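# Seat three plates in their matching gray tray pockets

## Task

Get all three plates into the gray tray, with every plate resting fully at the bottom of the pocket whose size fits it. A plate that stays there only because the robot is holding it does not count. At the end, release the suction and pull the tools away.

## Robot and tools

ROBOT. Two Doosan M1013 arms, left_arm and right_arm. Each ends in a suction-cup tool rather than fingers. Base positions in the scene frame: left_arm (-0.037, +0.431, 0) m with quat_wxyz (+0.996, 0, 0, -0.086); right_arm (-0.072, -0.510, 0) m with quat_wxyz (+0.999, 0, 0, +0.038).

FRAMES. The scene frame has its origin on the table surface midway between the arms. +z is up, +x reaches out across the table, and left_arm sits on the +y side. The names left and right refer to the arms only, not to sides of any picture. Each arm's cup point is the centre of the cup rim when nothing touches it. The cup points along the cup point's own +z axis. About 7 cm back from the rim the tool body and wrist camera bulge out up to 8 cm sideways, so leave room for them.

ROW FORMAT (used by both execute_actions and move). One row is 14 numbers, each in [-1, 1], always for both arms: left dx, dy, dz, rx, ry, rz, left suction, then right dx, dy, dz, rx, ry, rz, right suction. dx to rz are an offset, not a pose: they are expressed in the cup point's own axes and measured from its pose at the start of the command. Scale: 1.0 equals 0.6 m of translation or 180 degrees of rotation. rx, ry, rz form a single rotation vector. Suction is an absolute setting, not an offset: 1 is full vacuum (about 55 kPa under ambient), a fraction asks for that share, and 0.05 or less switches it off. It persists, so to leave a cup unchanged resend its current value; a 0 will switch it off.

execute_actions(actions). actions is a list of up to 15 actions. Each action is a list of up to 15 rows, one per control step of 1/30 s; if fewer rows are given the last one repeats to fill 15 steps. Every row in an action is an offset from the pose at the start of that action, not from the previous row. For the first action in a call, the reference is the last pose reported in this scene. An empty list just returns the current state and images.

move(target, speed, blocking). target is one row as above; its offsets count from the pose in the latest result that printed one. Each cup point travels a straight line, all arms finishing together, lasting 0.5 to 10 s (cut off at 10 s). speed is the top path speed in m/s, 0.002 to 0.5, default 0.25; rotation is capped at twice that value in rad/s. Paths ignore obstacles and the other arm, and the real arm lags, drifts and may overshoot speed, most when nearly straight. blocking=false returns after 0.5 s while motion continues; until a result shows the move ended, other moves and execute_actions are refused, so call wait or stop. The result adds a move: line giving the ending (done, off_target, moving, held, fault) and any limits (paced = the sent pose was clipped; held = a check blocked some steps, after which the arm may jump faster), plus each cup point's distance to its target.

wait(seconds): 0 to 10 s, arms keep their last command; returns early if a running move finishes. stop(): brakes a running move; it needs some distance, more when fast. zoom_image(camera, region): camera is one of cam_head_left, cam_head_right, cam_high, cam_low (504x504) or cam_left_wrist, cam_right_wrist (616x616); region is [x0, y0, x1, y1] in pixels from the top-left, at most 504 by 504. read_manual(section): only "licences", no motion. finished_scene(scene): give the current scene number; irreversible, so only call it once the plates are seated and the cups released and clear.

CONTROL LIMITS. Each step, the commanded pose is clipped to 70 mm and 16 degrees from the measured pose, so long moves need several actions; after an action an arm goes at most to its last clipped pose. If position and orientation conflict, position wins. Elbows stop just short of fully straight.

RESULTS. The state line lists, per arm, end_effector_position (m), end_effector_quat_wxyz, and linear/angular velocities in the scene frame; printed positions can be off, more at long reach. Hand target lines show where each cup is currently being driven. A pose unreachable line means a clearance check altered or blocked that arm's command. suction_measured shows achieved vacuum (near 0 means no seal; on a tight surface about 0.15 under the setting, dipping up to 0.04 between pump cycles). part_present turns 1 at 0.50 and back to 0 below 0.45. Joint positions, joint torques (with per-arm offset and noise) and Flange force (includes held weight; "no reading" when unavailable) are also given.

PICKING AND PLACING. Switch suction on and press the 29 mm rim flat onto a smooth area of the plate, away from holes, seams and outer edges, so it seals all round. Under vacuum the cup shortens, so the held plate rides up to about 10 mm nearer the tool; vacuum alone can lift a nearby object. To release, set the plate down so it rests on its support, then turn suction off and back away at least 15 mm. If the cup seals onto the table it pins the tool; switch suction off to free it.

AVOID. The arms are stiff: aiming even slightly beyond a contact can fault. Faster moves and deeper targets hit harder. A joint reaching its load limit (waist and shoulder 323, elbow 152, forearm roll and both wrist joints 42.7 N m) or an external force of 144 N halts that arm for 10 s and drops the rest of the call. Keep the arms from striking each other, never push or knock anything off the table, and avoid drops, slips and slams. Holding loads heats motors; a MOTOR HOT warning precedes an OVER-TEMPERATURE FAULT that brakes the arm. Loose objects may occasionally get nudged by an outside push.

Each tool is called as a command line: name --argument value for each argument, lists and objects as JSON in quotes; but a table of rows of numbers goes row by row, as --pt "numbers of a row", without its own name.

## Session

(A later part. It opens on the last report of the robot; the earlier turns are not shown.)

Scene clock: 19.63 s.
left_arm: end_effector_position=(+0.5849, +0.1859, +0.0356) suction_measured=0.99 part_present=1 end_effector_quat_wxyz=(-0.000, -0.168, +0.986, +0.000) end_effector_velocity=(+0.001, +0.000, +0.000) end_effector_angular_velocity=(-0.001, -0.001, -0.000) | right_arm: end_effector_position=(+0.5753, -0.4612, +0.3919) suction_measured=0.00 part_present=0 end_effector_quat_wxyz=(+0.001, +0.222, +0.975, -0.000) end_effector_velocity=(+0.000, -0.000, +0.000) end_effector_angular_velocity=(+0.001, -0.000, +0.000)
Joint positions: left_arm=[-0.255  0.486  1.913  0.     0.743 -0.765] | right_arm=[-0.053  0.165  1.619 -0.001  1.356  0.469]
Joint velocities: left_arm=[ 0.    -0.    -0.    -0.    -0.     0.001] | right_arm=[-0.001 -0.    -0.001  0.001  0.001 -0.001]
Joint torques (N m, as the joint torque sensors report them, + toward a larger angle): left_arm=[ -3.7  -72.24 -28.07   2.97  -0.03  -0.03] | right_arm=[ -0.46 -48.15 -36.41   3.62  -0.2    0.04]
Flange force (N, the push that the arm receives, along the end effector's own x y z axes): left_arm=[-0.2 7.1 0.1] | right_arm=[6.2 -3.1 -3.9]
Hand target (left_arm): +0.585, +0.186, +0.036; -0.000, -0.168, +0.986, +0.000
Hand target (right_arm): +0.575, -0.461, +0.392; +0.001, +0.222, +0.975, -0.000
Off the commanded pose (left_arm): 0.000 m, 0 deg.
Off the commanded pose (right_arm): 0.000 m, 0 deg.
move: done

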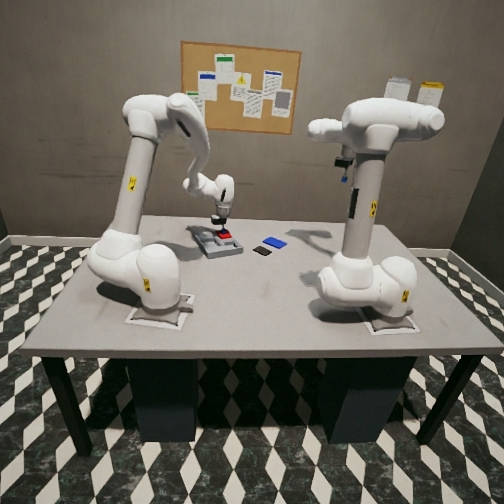

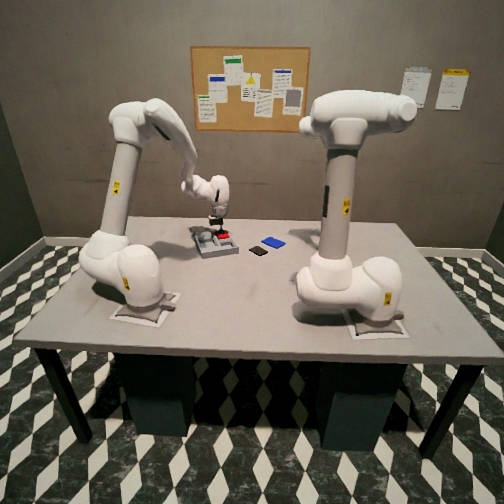

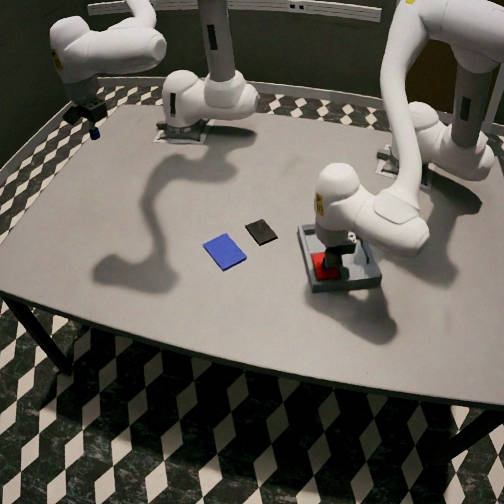

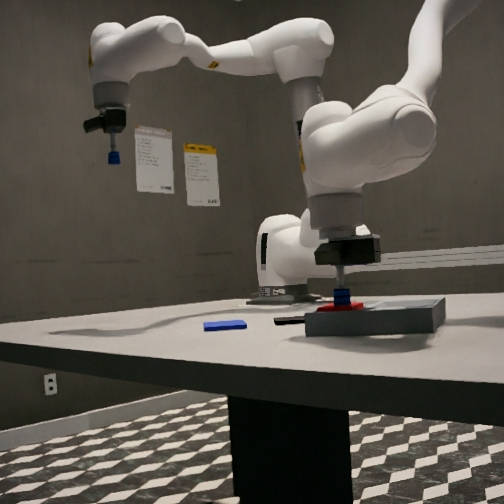

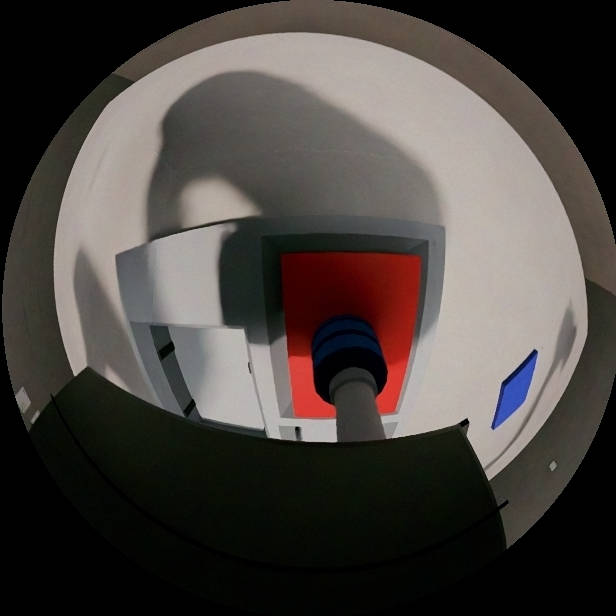

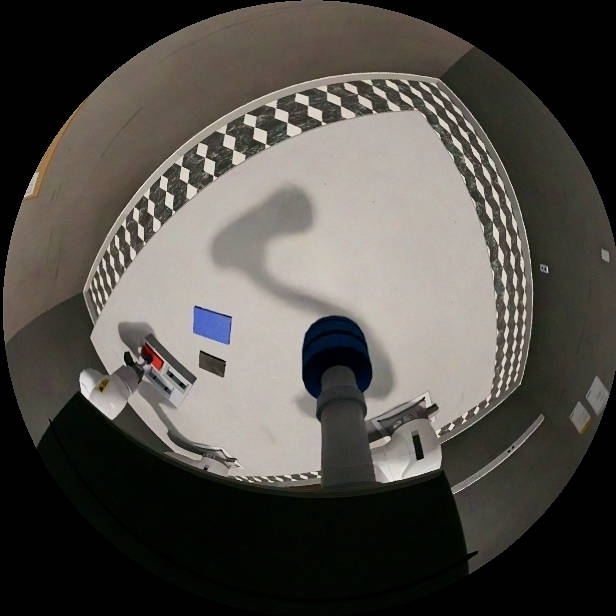

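move --target '[0,0.001,0.025,0,0,0,1,0,0,0,0,0,0,0]' --speed 0.015

move --target '[0,0,0.017,0,0,0,1,0,0,0,0,0,0,0]' --speed 0.01

Scene clock: 22.87 s.
left_arm: end_effector_position=(+0.5847, +0.1864, +0.0206) suction_measured=0.99 part_present=1 end_effector_quat_wxyz=(-0.000, -0.168, +0.986, +0.000) end_effector_velocity=(-0.001, -0.001, -0.000) end_effector_angular_velocity=(+0.000, +0.000, -0.004) | right_arm: end_effector_position=(+0.5753, -0.4612, +0.3919) suction_measured=0.00 part_present=0 end_effector_quat_wxyz=(+0.001, +0.222, +0.975, -0.000) end_effector_velocity=(+0.001, +0.000, +0.001) end_effector_angular_velocity=(+0.000, -0.004, -0.001)
Joint positions: left_arm=[-0.254  0.504  1.92   0.     0.718 -0.764] | right_arm=[-0.053  0.165  1.619 -0.001  1.356  0.469]
Joint velocities: left_arm=[-0.002 -0.001  0.002  0.    -0.001  0.002] | right_arm=[ 0.    -0.001 -0.001  0.    -0.002  0.001]
Joint torques (N m, as the joint torque sensors report them, + toward a larger angle): left_arm=[ -4.29 -72.53 -27.26   2.68  -0.98  -0.03] | right_arm=[ -0.02 -47.96 -36.44   3.65  -0.31   0.08]
Flange force (N, the push that the arm receives, along the end effector's own x y z axes): left_arm=[-0.9 7.2 -2.0] | right_arm=[6.3 -3.9 -4.3]
Hand target (left_arm): +0.585, +0.186, +0.021; -0.000, -0.168, +0.986, +0.000
Hand target (right_arm): +0.575, -0.461, +0.392; +0.001, +0.222, +0.975, -0.000
Off the commanded pose (left_arm): 0.000 m, 0 deg.
Off the commanded pose (right_arm): 0.000 m, 0 deg.
move: done

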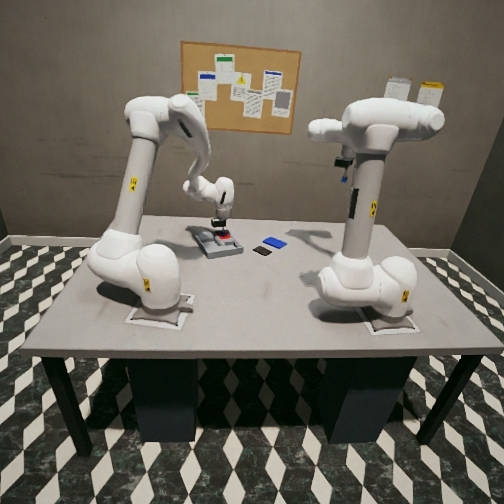

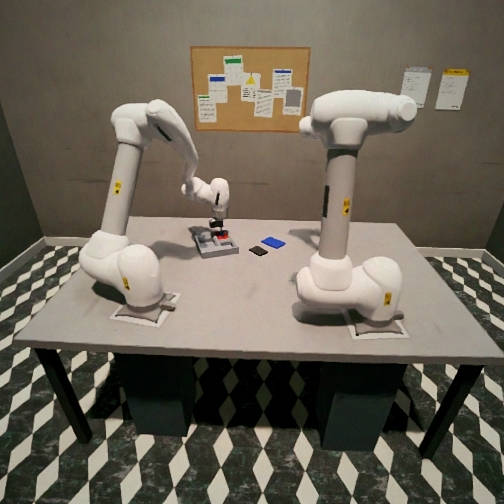

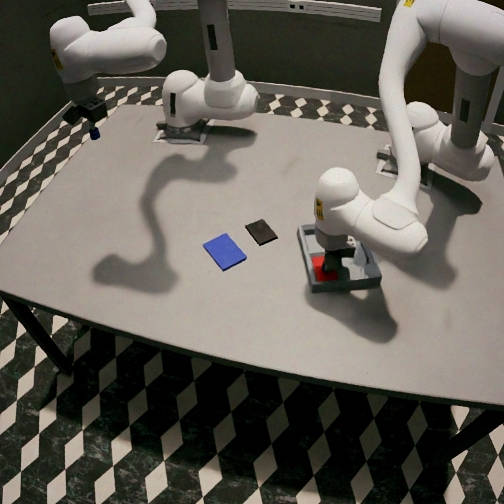

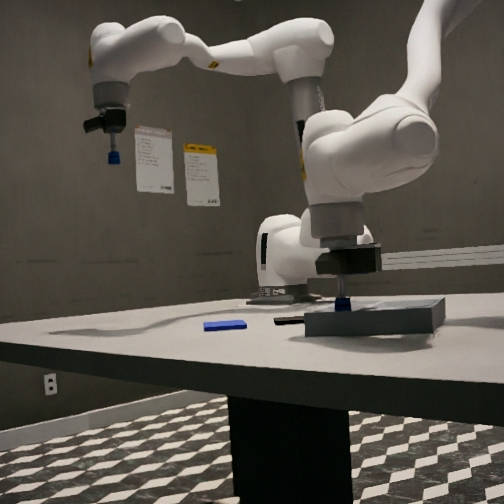

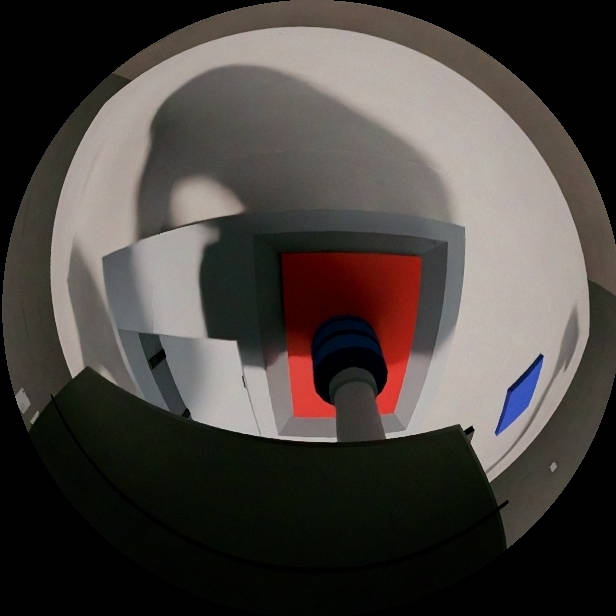

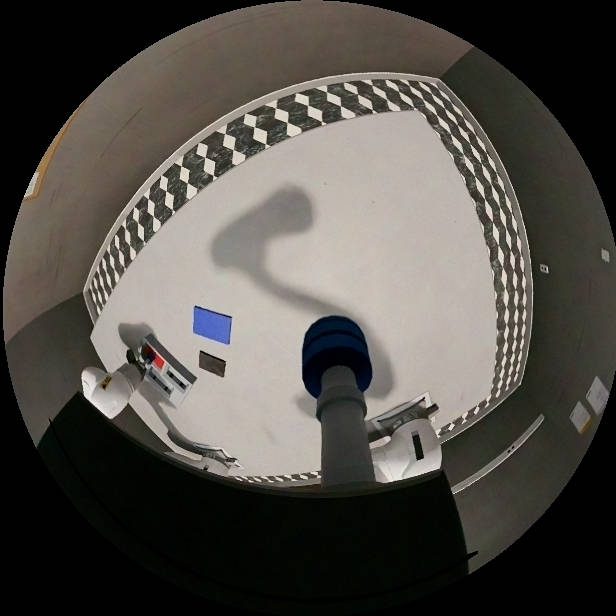

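Scene clock: 24.10 s.
left_arm: end_effector_position=(+0.5847, +0.1864, +0.0104) suction_measured=0.99 part_present=1 end_effector_quat_wxyz=(-0.000, -0.168, +0.986, +0.000) end_effector_velocity=(+0.000, +0.000, -0.001) end_effector_angular_velocity=(+0.000, +0.001, -0.000) | right_arm: end_effector_position=(+0.5753, -0.4612, +0.3919) suction_measured=0.00 part_present=0 end_effector_quat_wxyz=(+0.001, +0.222, +0.975, -0.000) end_effector_velocity=(-0.000, +0.001, -0.000) end_effector_angular_velocity=(+0.000, -0.000, +0.002)
Joint positions: left_arm=[-0.254  0.518  1.924  0.     0.701 -0.764] | right_arm=[-0.053  0.165  1.619 -0.001  1.356  0.469]
Joint velocities: left_arm=[ 0.001  0.001 -0.    -0.    -0.001  0.001] | right_arm=[ 0.002  0.     0.     0.    -0.001 -0.001]
Joint torques (N m, as the joint torque sensors report them, + toward a larger angle): left_arm=[ -2.77 -70.32 -26.62   2.4   -0.64  -0.17] | right_arm=[ -0.31 -47.75 -36.19   3.83  -0.21  -0.03]
Flange force (N, the push that the arm receives, along the end effector's own x y z axes): left_arm=[2.4 8.1 -4.9] | right_arm=[6.9 -3.1 -4.5]
Hand target (left_arm): +0.585, +0.186, +0.010; -0.000, -0.168, +0.986, +0.000
Hand target (right_arm): +0.575, -0.461, +0.392; +0.001, +0.222, +0.975, -0.000
Off the commanded pose (left_arm): 0.000 m, 0 deg.
Off the commanded pose (right_arm): 0.000 m, 0 deg.
move: done

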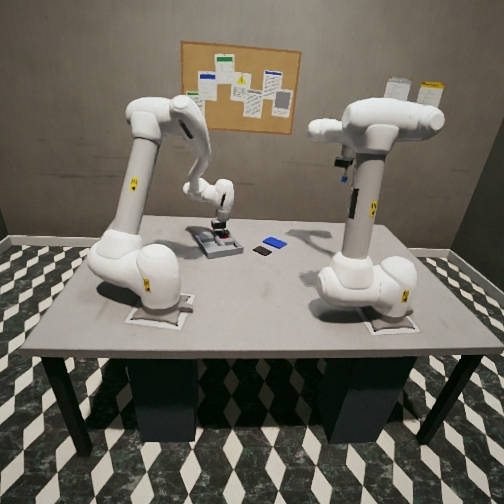

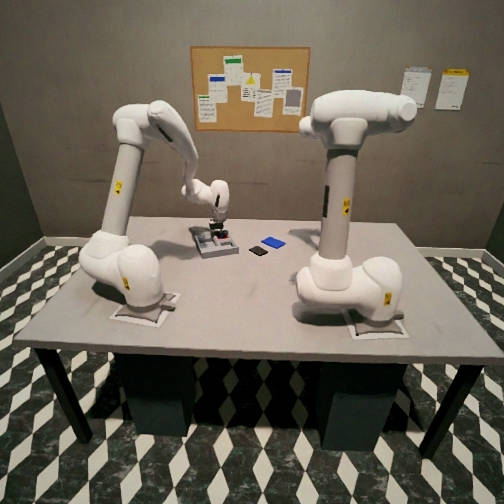

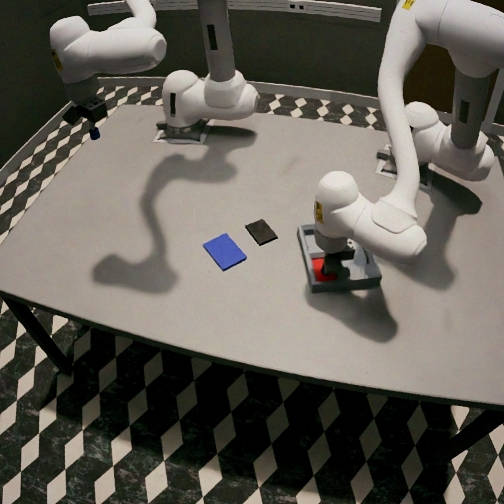

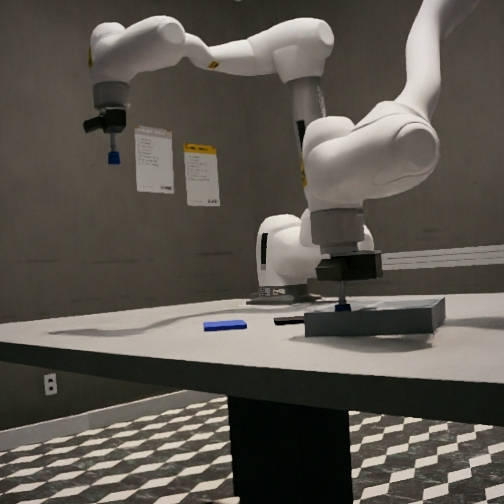

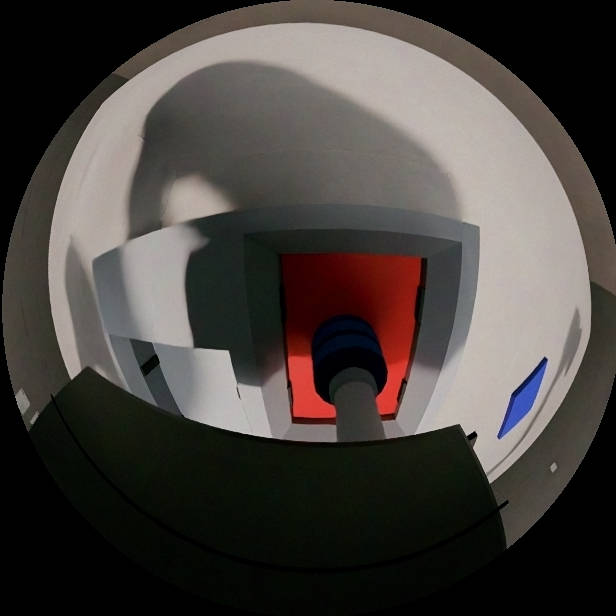

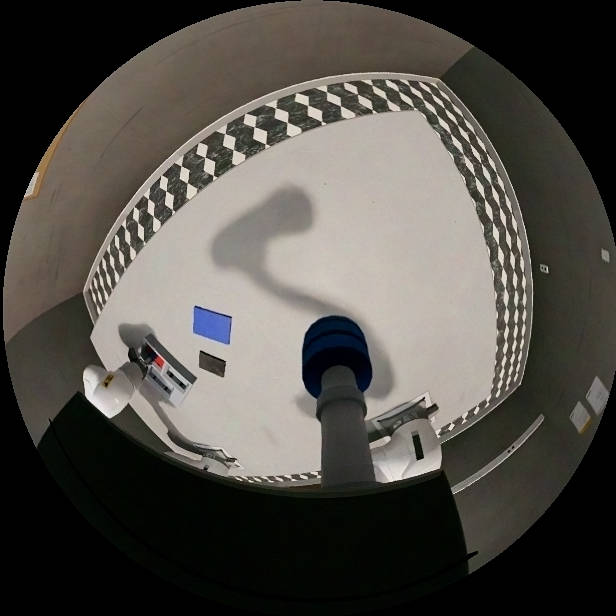

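move --target '[0,0,0.005,0,0,0,1,0,0,0,0,0,0,0]' --speed 0.006

Scene clock: 26.10 s.
left_arm: end_effector_position=(+0.5847, +0.1864, +0.0074) suction_measured=0.99 part_present=1 end_effector_quat_wxyz=(-0.000, -0.168, +0.986, +0.000) end_effector_velocity=(-0.000, -0.001, -0.000) end_effector_angular_velocity=(-0.000, -0.001, -0.000) | right_arm: end_effector_position=(+0.5753, -0.4612, +0.3919) suction_measured=0.00 part_present=0 end_effector_quat_wxyz=(+0.001, +0.222, +0.975, -0.000) end_effector_velocity=(-0.000, -0.000, -0.000) end_effector_angular_velocity=(-0.000, +0.002, +0.001)
Joint positions: left_arm=[-0.254  0.522  1.925  0.     0.696 -0.764] | right_arm=[-0.053  0.165  1.619 -0.001  1.356  0.469]
Joint velocities: left_arm=[-0.001  0.     0.     0.    -0.001 -0.001] | right_arm=[-0.     0.     0.001 -0.     0.001 -0.001]
Joint torques (N m, as the joint torque sensors report them, + toward a larger angle): left_arm=[ -3.17 -71.59 -25.63   2.52  -0.38  -0.08] | right_arm=[ -0.14 -47.78 -36.48   3.69  -0.22   0.  ]
Flange force (N, the push that the arm receives, along the end effector's own x y z axes): left_arm=[0.3 6.9 -4.3] | right_arm=[7.1 -3.6 -4.0]
Hand target (left_arm): +0.585, +0.186, +0.007; -0.000, -0.168, +0.986, +0.000
Hand target (right_arm): +0.575, -0.461, +0.392; +0.001, +0.222, +0.975, -0.000
Off the commanded pose (left_arm): 0.000 m, 0 deg.
Off the commanded pose (right_arm): 0.000 m, 0 deg.
move: done

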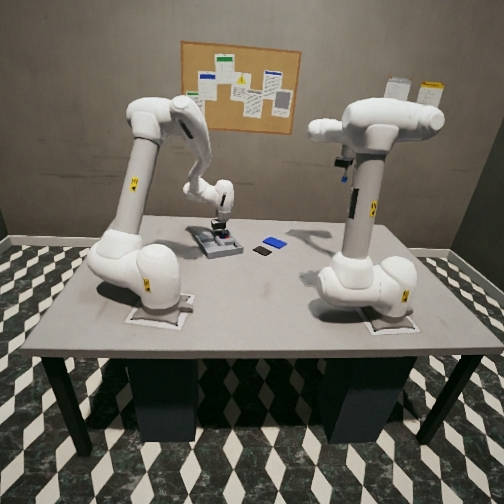

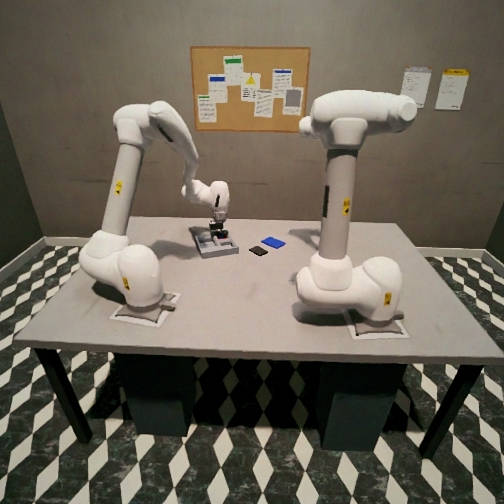

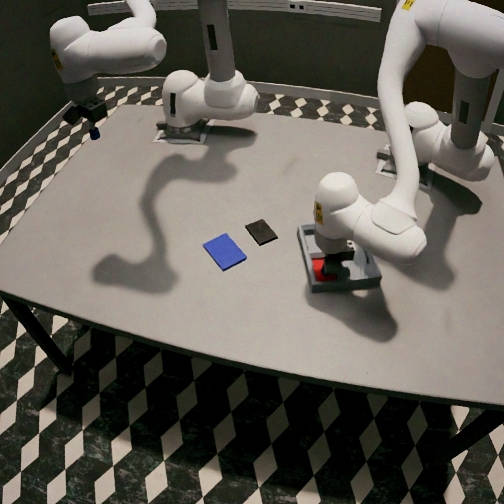

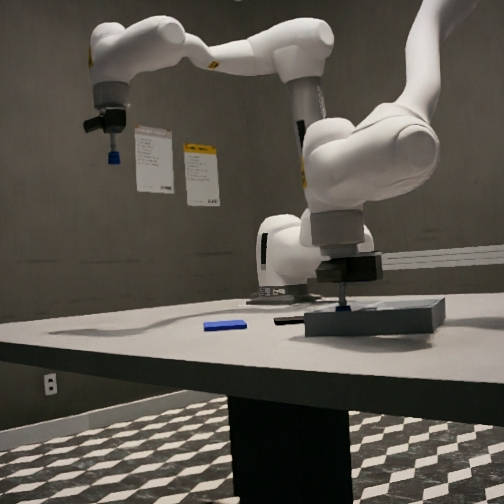

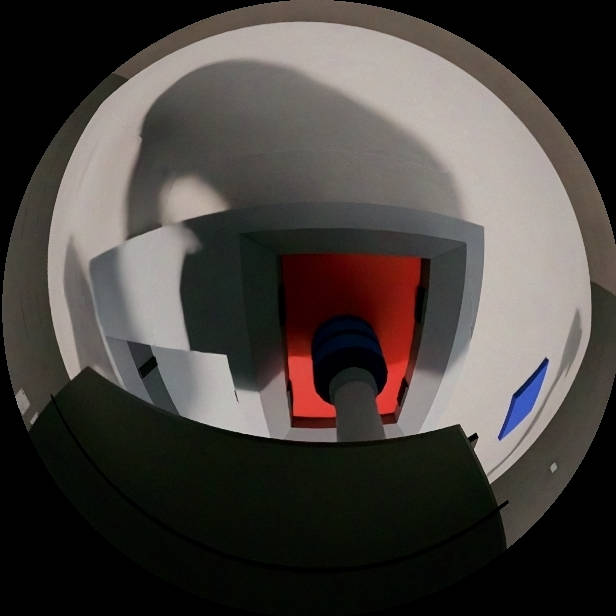

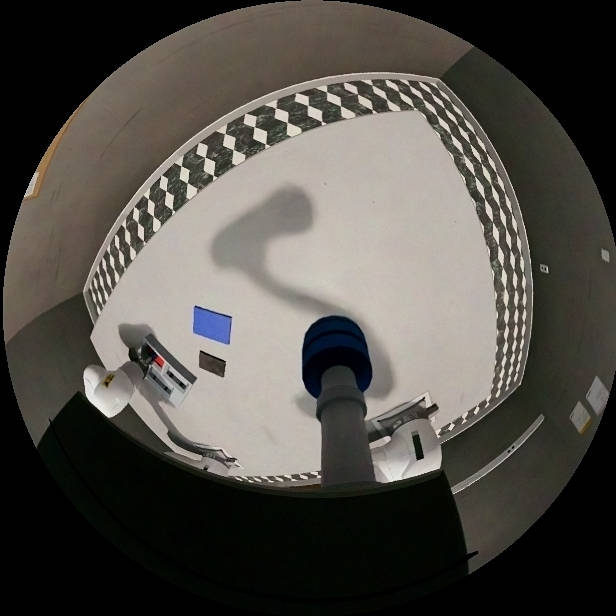

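move --target '[0,0,0.004,0,0,0,1,0,0,0,0,0,0,0]' --speed 0.005

Scene clock: 27.83 s.
left_arm: end_effector_position=(+0.5847, +0.1864, +0.0050) suction_measured=0.99 part_present=1 end_effector_quat_wxyz=(-0.000, -0.168, +0.986, +0.000) end_effector_velocity=(-0.001, +0.000, -0.002) end_effector_angular_velocity=(+0.001, +0.003, -0.002) | right_arm: end_effector_position=(+0.5753, -0.4612, +0.3919) suction_measured=0.00 part_present=0 end_effector_quat_wxyz=(+0.001, +0.222, +0.975, -0.000) end_effector_velocity=(+0.000, +0.001, -0.000) end_effector_angular_velocity=(+0.000, +0.000, +0.001)
Joint positions: left_arm=[-0.254  0.525  1.925  0.     0.692 -0.764] | right_arm=[-0.053  0.165  1.619 -0.001  1.356  0.469]
Joint velocities: left_arm=[-0.     0.003  0.     0.    -0.     0.001] | right_arm=[ 0.001  0.001 -0.001  0.     0.     0.   ]
Joint torques (N m, as the joint torque sensors report them, + toward a larger angle): left_arm=[ -3.85 -72.98 -25.93   2.23  -0.48  -0.26] | right_arm=[  0.14 -47.96 -36.2    3.64  -0.19   0.18]
Flange force (N, the push that the arm receives, along the end effector's own x y z axes): left_arm=[-1.3 6.4 -1.1] | right_arm=[5.3 -3.5 -3.9]
Hand target (left_arm): +0.585, +0.186, +0.005; -0.000, -0.168, +0.986, +0.000
Hand target (right_arm): +0.575, -0.461, +0.392; +0.001, +0.222, +0.975, -0.000
Off the commanded pose (left_arm): 0.000 m, 0 deg.
Off the commanded pose (right_arm): 0.000 m, 0 deg.
move: done

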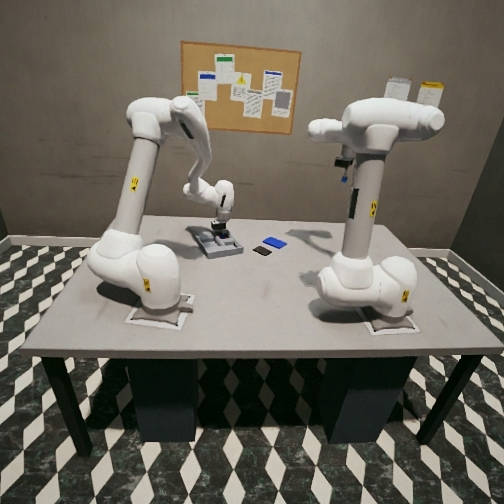

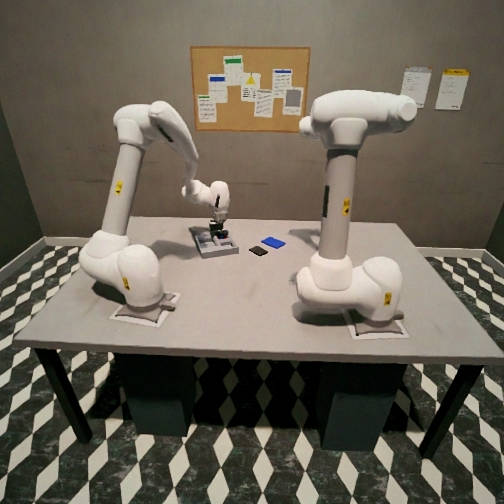

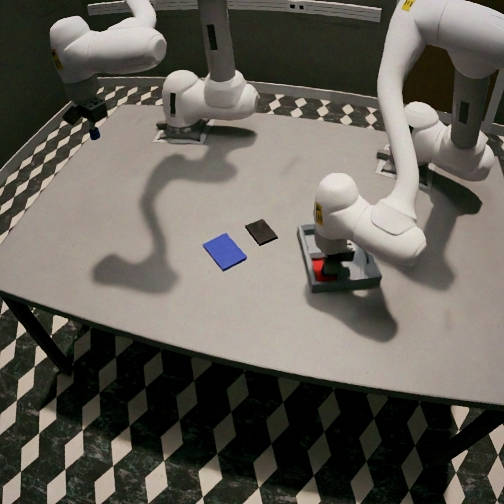

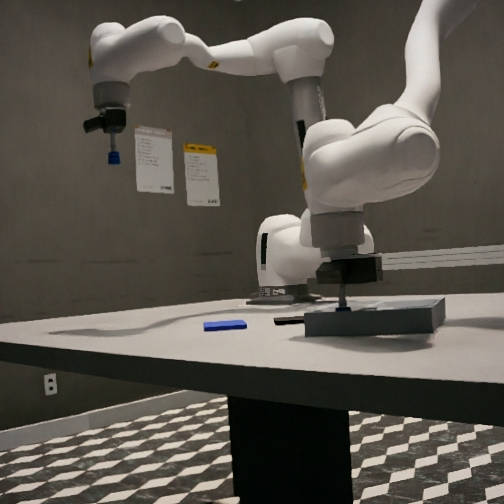

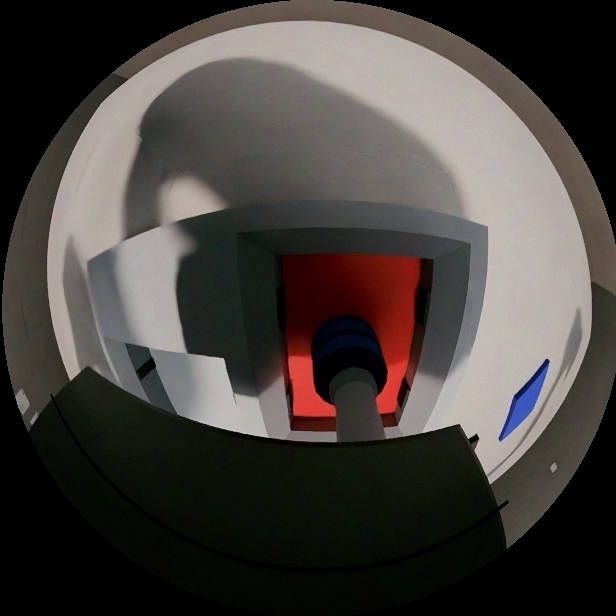

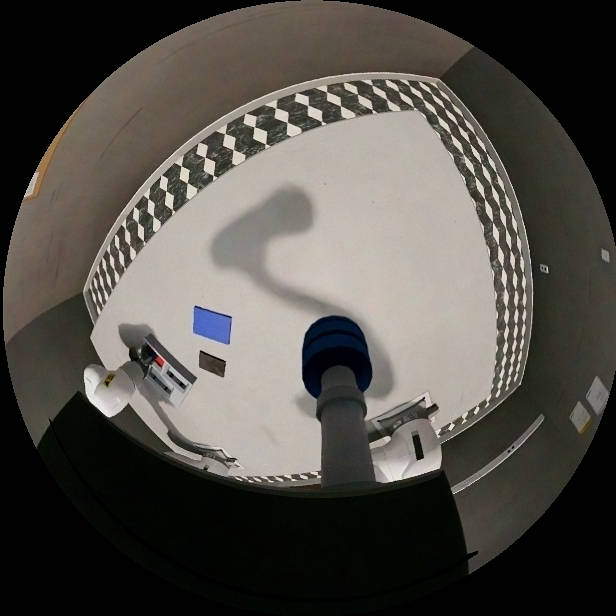

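move --target '[0,0,0.004,0,0,0,1,0,0,0,0,0,0,0]' --speed 0.005

Scene clock: 29.57 s.
left_arm: end_effector_position=(+0.5848, +0.1864, +0.0027) suction_measured=0.99 part_present=1 end_effector_quat_wxyz=(-0.000, -0.168, +0.986, +0.000) end_effector_velocity=(-0.000, -0.000, -0.001) end_effector_angular_velocity=(+0.000, +0.001, -0.002) | right_arm: end_effector_position=(+0.5753, -0.4612, +0.3919) suction_measured=0.00 part_present=0 end_effector_quat_wxyz=(+0.001, +0.222, +0.975, -0.000) end_effector_velocity=(+0.000, -0.000, -0.000) end_effector_angular_velocity=(+0.000, +0.000, -0.002)
Joint positions: left_arm=[-0.254  0.528  1.926  0.     0.688 -0.764] | right_arm=[-0.053  0.165  1.619 -0.001  1.356  0.469]
Joint velocities: left_arm=[-0.     0.001 -0.    -0.    -0.     0.002] | right_arm=[-0.001  0.    -0.     0.     0.     0.001]
Joint torques (N m, as the joint torque sensors report them, + toward a larger angle): left_arm=[ -3.29 -54.4  -21.52   2.67  -1.99  -0.15] | right_arm=[  0.07 -47.5  -36.4    3.73  -0.21   0.13]
Flange force (N, the push that the arm receives, along the end effector's own x y z axes): left_arm=[7.2 13.1 -30.8] | right_arm=[7.0 -4.4 -4.4]
Hand target (left_arm): +0.585, +0.186, +0.003; -0.000, -0.168, +0.986, +0.000
Hand target (right_arm): +0.575, -0.461, +0.392; +0.001, +0.222, +0.975, -0.000
Off the commanded pose (left_arm): 0.000 m, 0 deg.
Off the commanded pose (right_arm): 0.000 m, 0 deg.
move: done

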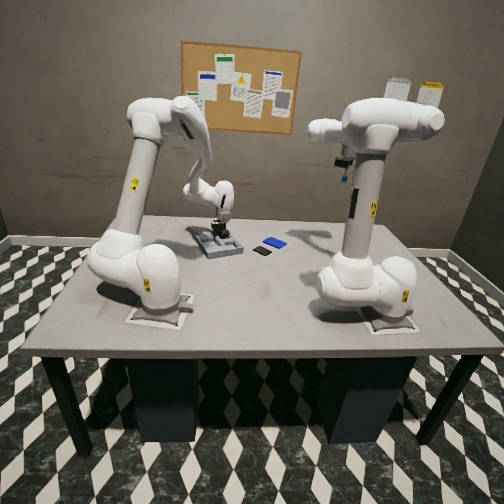

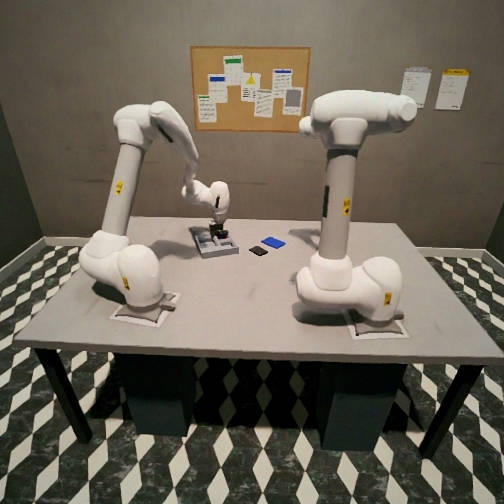

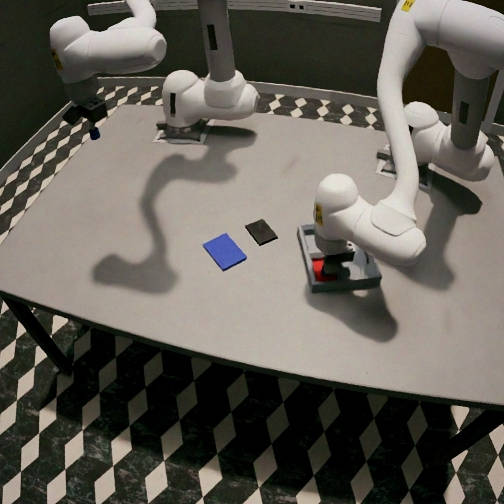

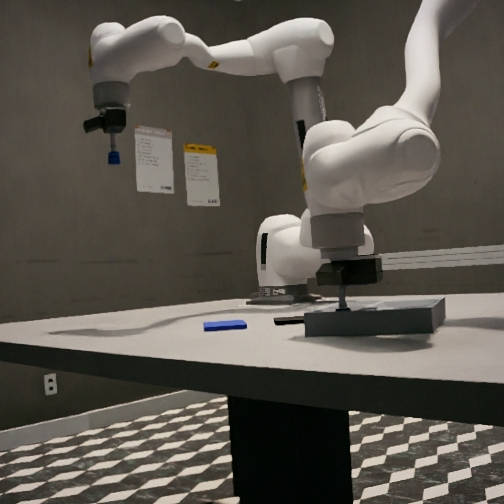

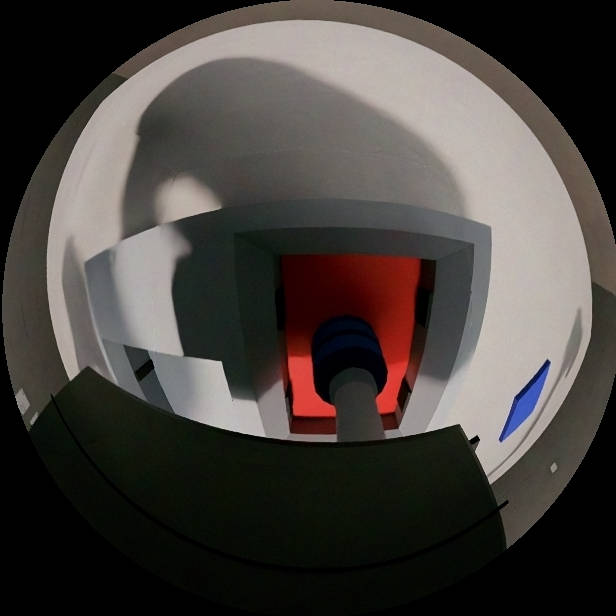

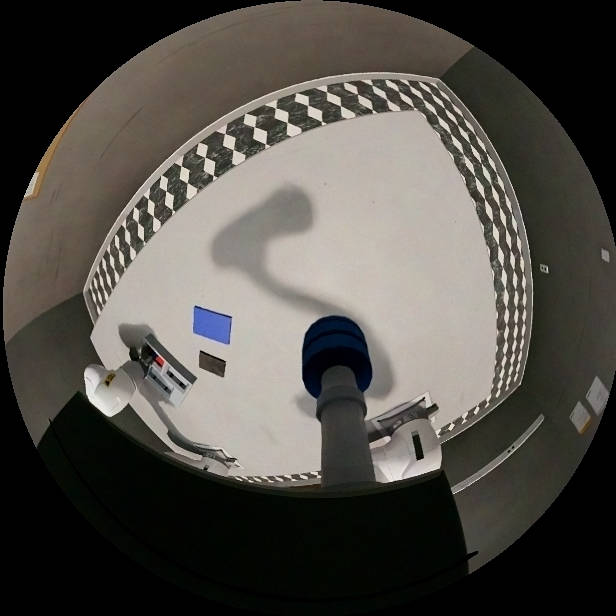

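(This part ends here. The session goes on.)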